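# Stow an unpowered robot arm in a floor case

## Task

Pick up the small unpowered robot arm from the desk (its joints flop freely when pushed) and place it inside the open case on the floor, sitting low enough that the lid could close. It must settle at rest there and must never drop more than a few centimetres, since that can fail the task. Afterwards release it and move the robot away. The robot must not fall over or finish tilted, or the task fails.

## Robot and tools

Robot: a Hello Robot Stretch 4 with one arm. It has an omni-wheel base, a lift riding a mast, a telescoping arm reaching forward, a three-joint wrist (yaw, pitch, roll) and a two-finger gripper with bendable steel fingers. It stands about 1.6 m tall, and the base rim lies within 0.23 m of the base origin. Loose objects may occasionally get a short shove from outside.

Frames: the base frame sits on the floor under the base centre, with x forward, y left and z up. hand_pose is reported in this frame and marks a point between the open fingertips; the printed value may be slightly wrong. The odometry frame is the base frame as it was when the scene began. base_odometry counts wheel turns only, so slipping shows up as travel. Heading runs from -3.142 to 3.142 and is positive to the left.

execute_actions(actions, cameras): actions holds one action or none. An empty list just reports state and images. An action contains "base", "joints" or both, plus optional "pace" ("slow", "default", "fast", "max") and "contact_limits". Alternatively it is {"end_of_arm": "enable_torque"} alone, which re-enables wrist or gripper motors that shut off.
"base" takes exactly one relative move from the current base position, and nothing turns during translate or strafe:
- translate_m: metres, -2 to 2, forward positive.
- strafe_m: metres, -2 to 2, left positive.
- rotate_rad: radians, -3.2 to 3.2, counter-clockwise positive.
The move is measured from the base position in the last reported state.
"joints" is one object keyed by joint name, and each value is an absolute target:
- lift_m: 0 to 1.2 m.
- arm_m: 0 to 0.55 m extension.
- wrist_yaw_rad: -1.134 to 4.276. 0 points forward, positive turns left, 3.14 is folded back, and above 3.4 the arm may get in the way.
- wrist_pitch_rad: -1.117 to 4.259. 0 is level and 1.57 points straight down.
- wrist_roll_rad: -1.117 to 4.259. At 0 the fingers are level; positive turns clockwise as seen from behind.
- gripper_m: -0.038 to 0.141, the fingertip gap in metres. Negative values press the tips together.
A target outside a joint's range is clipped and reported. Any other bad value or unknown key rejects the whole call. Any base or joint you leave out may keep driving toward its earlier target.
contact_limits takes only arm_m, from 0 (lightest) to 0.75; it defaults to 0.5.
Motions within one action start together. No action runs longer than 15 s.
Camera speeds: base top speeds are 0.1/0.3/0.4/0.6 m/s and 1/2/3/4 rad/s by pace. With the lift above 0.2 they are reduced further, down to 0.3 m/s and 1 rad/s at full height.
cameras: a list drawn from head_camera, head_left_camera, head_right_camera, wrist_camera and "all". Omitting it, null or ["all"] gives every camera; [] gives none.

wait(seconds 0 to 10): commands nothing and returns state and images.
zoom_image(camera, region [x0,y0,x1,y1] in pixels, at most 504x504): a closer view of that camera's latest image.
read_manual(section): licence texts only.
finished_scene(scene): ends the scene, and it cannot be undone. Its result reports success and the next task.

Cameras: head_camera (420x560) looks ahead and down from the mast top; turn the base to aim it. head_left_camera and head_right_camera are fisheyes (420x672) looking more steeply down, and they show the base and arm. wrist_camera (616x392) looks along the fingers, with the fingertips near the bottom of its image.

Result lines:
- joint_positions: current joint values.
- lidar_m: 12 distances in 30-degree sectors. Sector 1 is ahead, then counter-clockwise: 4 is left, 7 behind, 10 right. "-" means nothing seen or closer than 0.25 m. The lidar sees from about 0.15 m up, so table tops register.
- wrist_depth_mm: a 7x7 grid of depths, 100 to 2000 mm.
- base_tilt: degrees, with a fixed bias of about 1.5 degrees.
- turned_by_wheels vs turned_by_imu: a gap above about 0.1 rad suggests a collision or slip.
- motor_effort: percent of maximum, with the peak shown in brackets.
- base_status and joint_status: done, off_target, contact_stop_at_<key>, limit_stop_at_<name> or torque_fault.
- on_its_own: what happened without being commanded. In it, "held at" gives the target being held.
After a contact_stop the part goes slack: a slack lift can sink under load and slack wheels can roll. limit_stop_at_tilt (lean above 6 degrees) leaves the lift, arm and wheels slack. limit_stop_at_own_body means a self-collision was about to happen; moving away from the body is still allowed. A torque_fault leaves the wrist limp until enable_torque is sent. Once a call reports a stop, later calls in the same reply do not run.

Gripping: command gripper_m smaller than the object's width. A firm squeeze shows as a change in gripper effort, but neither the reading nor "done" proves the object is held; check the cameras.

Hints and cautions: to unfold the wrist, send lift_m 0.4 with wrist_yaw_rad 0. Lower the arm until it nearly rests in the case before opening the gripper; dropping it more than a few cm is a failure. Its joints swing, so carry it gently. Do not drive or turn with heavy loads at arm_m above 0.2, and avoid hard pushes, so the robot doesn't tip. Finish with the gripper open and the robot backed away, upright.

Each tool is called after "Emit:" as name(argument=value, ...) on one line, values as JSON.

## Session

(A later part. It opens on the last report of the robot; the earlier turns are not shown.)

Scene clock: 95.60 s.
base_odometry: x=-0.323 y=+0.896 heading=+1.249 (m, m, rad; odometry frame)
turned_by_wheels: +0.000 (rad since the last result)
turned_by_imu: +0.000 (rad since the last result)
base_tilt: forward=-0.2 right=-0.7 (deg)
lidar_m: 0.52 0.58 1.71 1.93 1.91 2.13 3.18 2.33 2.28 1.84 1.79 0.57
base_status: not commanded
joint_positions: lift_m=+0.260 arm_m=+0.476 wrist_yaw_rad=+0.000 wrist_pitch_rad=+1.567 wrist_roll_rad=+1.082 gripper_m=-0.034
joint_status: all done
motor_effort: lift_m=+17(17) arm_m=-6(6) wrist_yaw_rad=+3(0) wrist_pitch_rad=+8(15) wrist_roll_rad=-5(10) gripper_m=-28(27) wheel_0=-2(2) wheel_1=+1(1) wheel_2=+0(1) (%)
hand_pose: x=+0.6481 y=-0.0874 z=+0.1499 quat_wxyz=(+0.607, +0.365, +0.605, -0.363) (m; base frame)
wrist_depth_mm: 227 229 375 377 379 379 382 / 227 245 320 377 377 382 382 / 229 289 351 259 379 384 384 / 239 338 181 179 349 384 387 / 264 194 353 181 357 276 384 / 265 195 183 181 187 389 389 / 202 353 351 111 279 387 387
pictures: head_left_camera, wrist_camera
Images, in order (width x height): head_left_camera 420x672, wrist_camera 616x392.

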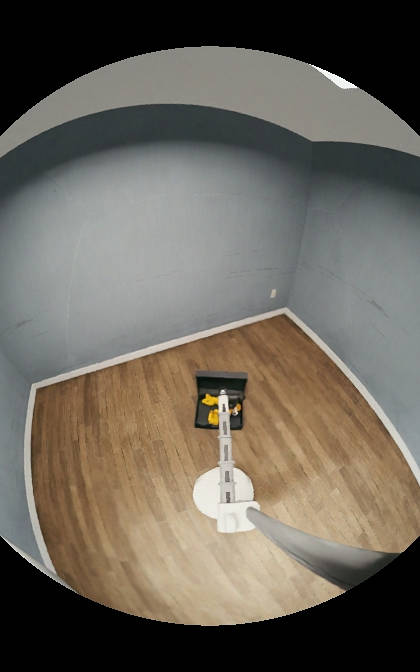

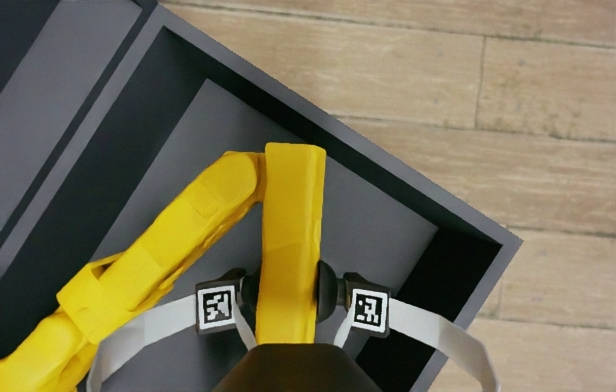

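Emit:
execute_actions(actions=[{"joints":{"lift_m":0.235},"pace":"slow"}], cameras=[])

Emit:
execute_actions(actions=[{"joints":{"lift_m":0.2,"arm_m":0.495},"pace":"slow"}], cameras=["wrist_camera","head_left_camera"])

Emit:
zoom_image(camera="head_left_camera", region=[170,350,290,450])

Scene clock: 100.87 s.
base_odometry: x=-0.323 y=+0.896 heading=+1.249 (m, m, rad; odometry frame)
turned_by_wheels: +0.000 (rad since the last result)
turned_by_imu: -0.001 (rad since the last result)
base_tilt: forward=-0.2 right=-0.6 (deg)
lidar_m: 0.52 0.58 1.75 1.96 1.91 2.10 3.19 2.34 2.32 1.82 1.78 0.55
base_status: not commanded
joint_positions: lift_m=+0.235 arm_m=+0.476 wrist_yaw_rad=+0.000 wrist_pitch_rad=+1.568 wrist_roll_rad=+1.082 gripper_m=-0.034
joint_status: all done
motor_effort: lift_m=+17(15) arm_m=-6(6) wrist_yaw_rad=+3(2) wrist_pitch_rad=+8(10) wrist_roll_rad=-5(6) gripper_m=-29(24) wheel_0=-2(2) wheel_1=+1(1) wheel_2=+0(1) (%)
hand_pose: x=+0.6477 y=-0.0874 z=+0.1249 quat_wxyz=(+0.607, +0.365, +0.605, -0.364) (m; base frame)
wrist_depth_mm: 202 213 347 351 349 355 357 / 203 247 314 349 351 359 357 / 213 289 327 218 353 357 355 / 231 324 190 188 330 355 359 / 268 199 239 186 332 253 357 / 258 198 181 191 187 236 362 / 201 329 330 111 274 221 359
pictures: none
No camera images: the call's "cameras" was empty. Leave "cameras" out to get every camera's image.

Scene clock: 102.03 s.
base_odometry: x=-0.324 y=+0.896 heading=+1.249 (m, m, rad; odometry frame)
turned_by_wheels: +0.000 (rad since the last result)
turned_by_imu: +0.000 (rad since the last result)
base_tilt: forward=-0.1 right=-0.6 (deg)
lidar_m: 0.54 0.59 1.74 1.93 1.91 2.09 3.17 2.33 2.30 1.81 1.80 0.53
base_status: not commanded
joint_positions: lift_m=+0.200 arm_m=+0.494 wrist_yaw_rad=+0.000 wrist_pitch_rad=+1.570 wrist_roll_rad=+1.081 gripper_m=-0.034
joint_status: all done
motor_effort: lift_m=+19(20) arm_m=+4(2) wrist_yaw_rad=+2(4) wrist_pitch_rad=+0(6) wrist_roll_rad=-1(6) gripper_m=-29(29) wheel_0=-2(2) wheel_1=+1(1) wheel_2=+0(0) (%)
hand_pose: x=+0.6653 y=-0.0874 z=+0.0898 quat_wxyz=(+0.607, +0.364, +0.606, -0.364) (m; base frame)
wrist_depth_mm: 167 185 193 315 315 317 324 / 170 214 290 197 317 319 322 / 177 253 289 266 199 320 322 / 200 289 175 175 296 197 324 / 234 190 291 179 296 279 202 / 241 195 185 179 186 247 201 / 204 290 293 111 296 197 191
pictures: head_left_camera, wrist_camera
Images, in order (width x height): head_left_camera 420x672, wrist_camera 616x392.

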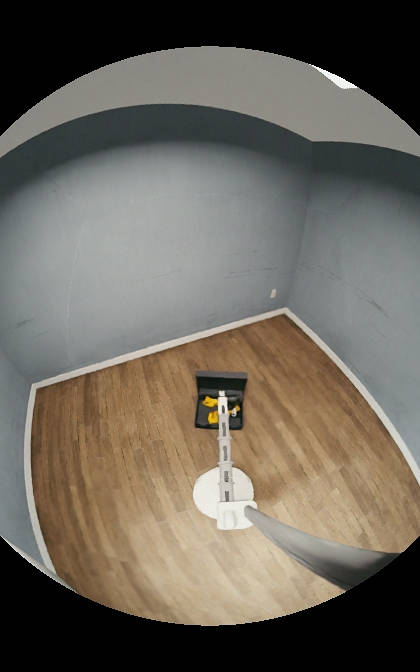

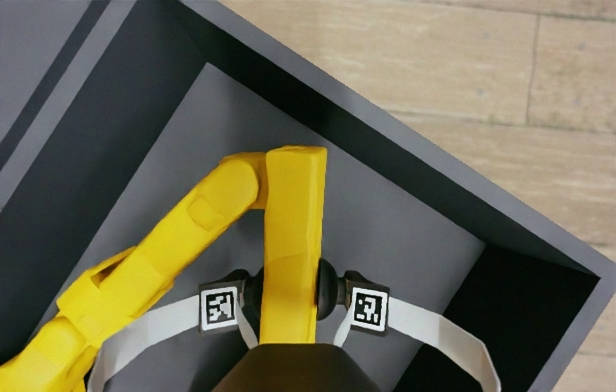

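Region (170, 350, 290, 450) of head_left_camera's 420x672 image, scaled by 4.200, with more detail than that image has.

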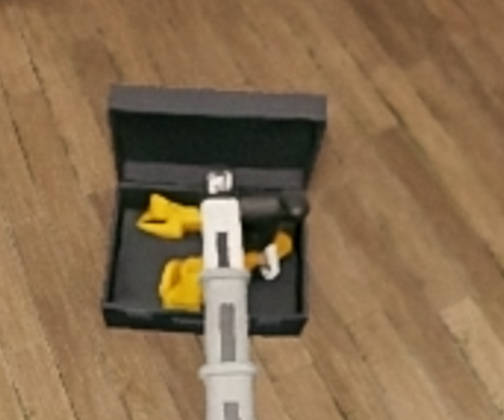

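Emit:
execute_actions(actions=[{"joints":{"lift_m":0.165},"pace":"slow"}], cameras=[])

Emit:
execute_actions(actions=[{"joints":{"gripper_m":0.045}}], cameras=[])

Emit:
execute_actions(actions=[{"joints":{"lift_m":0.4}}], cameras=[])

Emit:
execute_actions(actions=[{"joints":{"arm_m":0.05,"wrist_pitch_rad":0.8,"wrist_roll_rad":0}}], cameras=["wrist_camera"])

Scene clock: 107.20 s.
base_odometry: x=-0.324 y=+0.896 heading=+1.249 (m, m, rad; odometry frame)
turned_by_wheels: +0.000 (rad since the last result)
turned_by_imu: -0.001 (rad since the last result)
base_tilt: forward=-0.3 right=-0.5 (deg)
lidar_m: 0.53 0.60 1.73 1.95 1.92 2.11 3.16 2.29 2.31 1.81 1.80 0.52
base_status: not commanded
joint_positions: lift_m=+0.165 arm_m=+0.494 wrist_yaw_rad=+0.000 wrist_pitch_rad=+1.570 wrist_roll_rad=+1.081 gripper_m=-0.034
joint_status: all done
motor_effort: lift_m=+17(17) arm_m=+4(4) wrist_yaw_rad=+4(2) wrist_pitch_rad=+2(1) wrist_roll_rad=-1(1) gripper_m=-29(26) wheel_0=-2(2) wheel_1=+1(1) wheel_2=+0(0) (%)
hand_pose: x=+0.6654 y=-0.0874 z=+0.0549 quat_wxyz=(+0.607, +0.364, +0.606, -0.364) (m; base frame)
wrist_depth_mm: 143 185 178 278 281 285 286 / 155 213 255 177 282 285 286 / 175 252 256 229 175 283 286 / 200 255 184 185 258 174 287 / 231 192 256 184 260 262 200 / 229 193 186 179 186 250 201 / 196 256 257 111 262 198 182
pictures: none
No camera images: the call's "cameras" was empty. Leave "cameras" out to get every camera's image.

Scene clock: 108.70 s.
base_odometry: x=-0.324 y=+0.896 heading=+1.249 (m, m, rad; odometry frame)
turned_by_wheels: +0.000 (rad since the last result)
turned_by_imu: +0.000 (rad since the last result)
base_tilt: forward=-0.2 right=-0.7 (deg)
lidar_m: 0.53 0.61 1.77 1.95 1.92 2.08 3.19 2.32 2.31 1.81 1.80 0.55
base_status: not commanded
joint_positions: lift_m=+0.165 arm_m=+0.494 wrist_yaw_rad=+0.000 wrist_pitch_rad=+1.570 wrist_roll_rad=+1.080 gripper_m=+0.045
joint_status: all done
motor_effort: lift_m=+17(17) arm_m=+4(4) wrist_yaw_rad=+1(2) wrist_pitch_rad=+2(3) wrist_roll_rad=-1(1) gripper_m=-4(26) wheel_0=-2(2) wheel_1=+1(1) wheel_2=+0(1) (%)
hand_pose: x=+0.6655 y=-0.0874 z=+0.0549 quat_wxyz=(+0.607, +0.364, +0.606, -0.363) (m; base frame)
wrist_depth_mm: 143 185 178 279 283 283 285 / 155 213 256 177 283 285 286 / 174 252 257 239 176 287 286 / 200 256 197 224 259 175 287 / 231 202 244 219 260 262 201 / 240 202 200 189 203 255 201 / 200 257 258 111 260 211 182
pictures: none
No camera images: the call's "cameras" was empty. Leave "cameras" out to get every camera's image.

Scene clock: 110.77 s.
base_odometry: x=-0.324 y=+0.896 heading=+1.249 (m, m, rad; odometry frame)
turned_by_wheels: +0.000 (rad since the last result)
turned_by_imu: -0.001 (rad since the last result)
base_tilt: forward=-0.1 right=-0.6 (deg)
lidar_m: 0.53 0.58 1.74 1.95 1.90 2.10 3.16 2.29 2.29 1.82 1.80 0.56
base_status: not commanded
joint_positions: lift_m=+0.400 arm_m=+0.494 wrist_yaw_rad=+0.000 wrist_pitch_rad=+1.570 wrist_roll_rad=+1.080 gripper_m=+0.045
joint_status: all done
motor_effort: lift_m=+23(26) arm_m=+4(4) wrist_yaw_rad=+2(1) wrist_pitch_rad=+2(3) wrist_roll_rad=-1(1) gripper_m=-4(3) wheel_0=-2(2) wheel_1=+1(1) wheel_2=+0(1) (%)
hand_pose: x=+0.6654 y=-0.0874 z=+0.2894 quat_wxyz=(+0.607, +0.364, +0.606, -0.363) (m; base frame)
wrist_depth_mm: 207 262 512 517 525 525 525 / 231 315 377 525 521 521 530 / 257 368 442 492 521 525 530 / 297 368 500 500 504 521 525 / 345 394 469 492 488 530 530 / 370 427 199 442 202 530 539 / 379 427 500 111 525 535 535
pictures: none
No camera images: the call's "cameras" was empty. Leave "cameras" out to get every camera's image.

Scene clock: 113.17 s.
base_odometry: x=-0.324 y=+0.896 heading=+1.249 (m, m, rad; odometry frame)
turned_by_wheels: +0.000 (rad since the last result)
turned_by_imu: -0.001 (rad since the last result)
base_tilt: forward=-0.2 right=-0.5 (deg)
lidar_m: 0.53 0.55 1.74 1.95 1.91 2.10 3.19 2.33 2.30 1.83 1.79 0.55
base_status: not commanded
joint_positions: lift_m=+0.400 arm_m=+0.051 wrist_yaw_rad=+0.000 wrist_pitch_rad=+0.802 wrist_roll_rad=+0.000 gripper_m=+0.045
joint_status: all done
motor_effort: lift_m=+23(23) arm_m=-5(2) wrist_yaw_rad=+3(1) wrist_pitch_rad=-4(12) wrist_roll_rad=-1(4) gripper_m=-1(5) wheel_0=-2(2) wheel_1=+1(1) wheel_2=+0(0) (%)
hand_pose: x=+0.4224 y=-0.0874 z=+0.3706 quat_wxyz=(+0.921, +0.000, +0.390, +0.000) (m; base frame)
wrist_depth_mm: 1138 564 569 559 1366 1464 1464 / 1078 647 640 621 1098 1160 1182 / 917 866 691 683 960 976 960 / 788 707 683 715 798 820 842 / 691 634 603 647 715 715 723 / 609 521 199 496 202 634 640 / 549 539 554 111 564 569 569
pictures: wrist_camera
Images, in order (width x height): wrist_camera 616x392.

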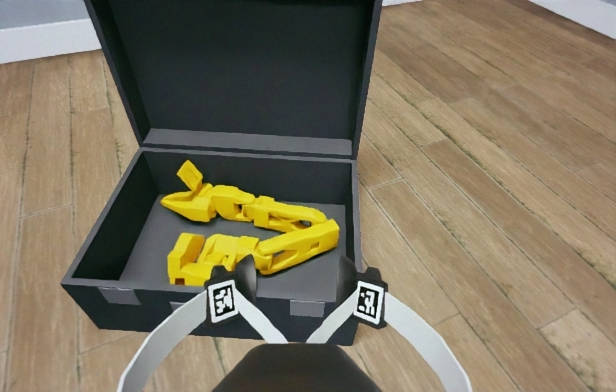

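Emit:
finished_scene(scene=2)

The scene is finished: the task was done.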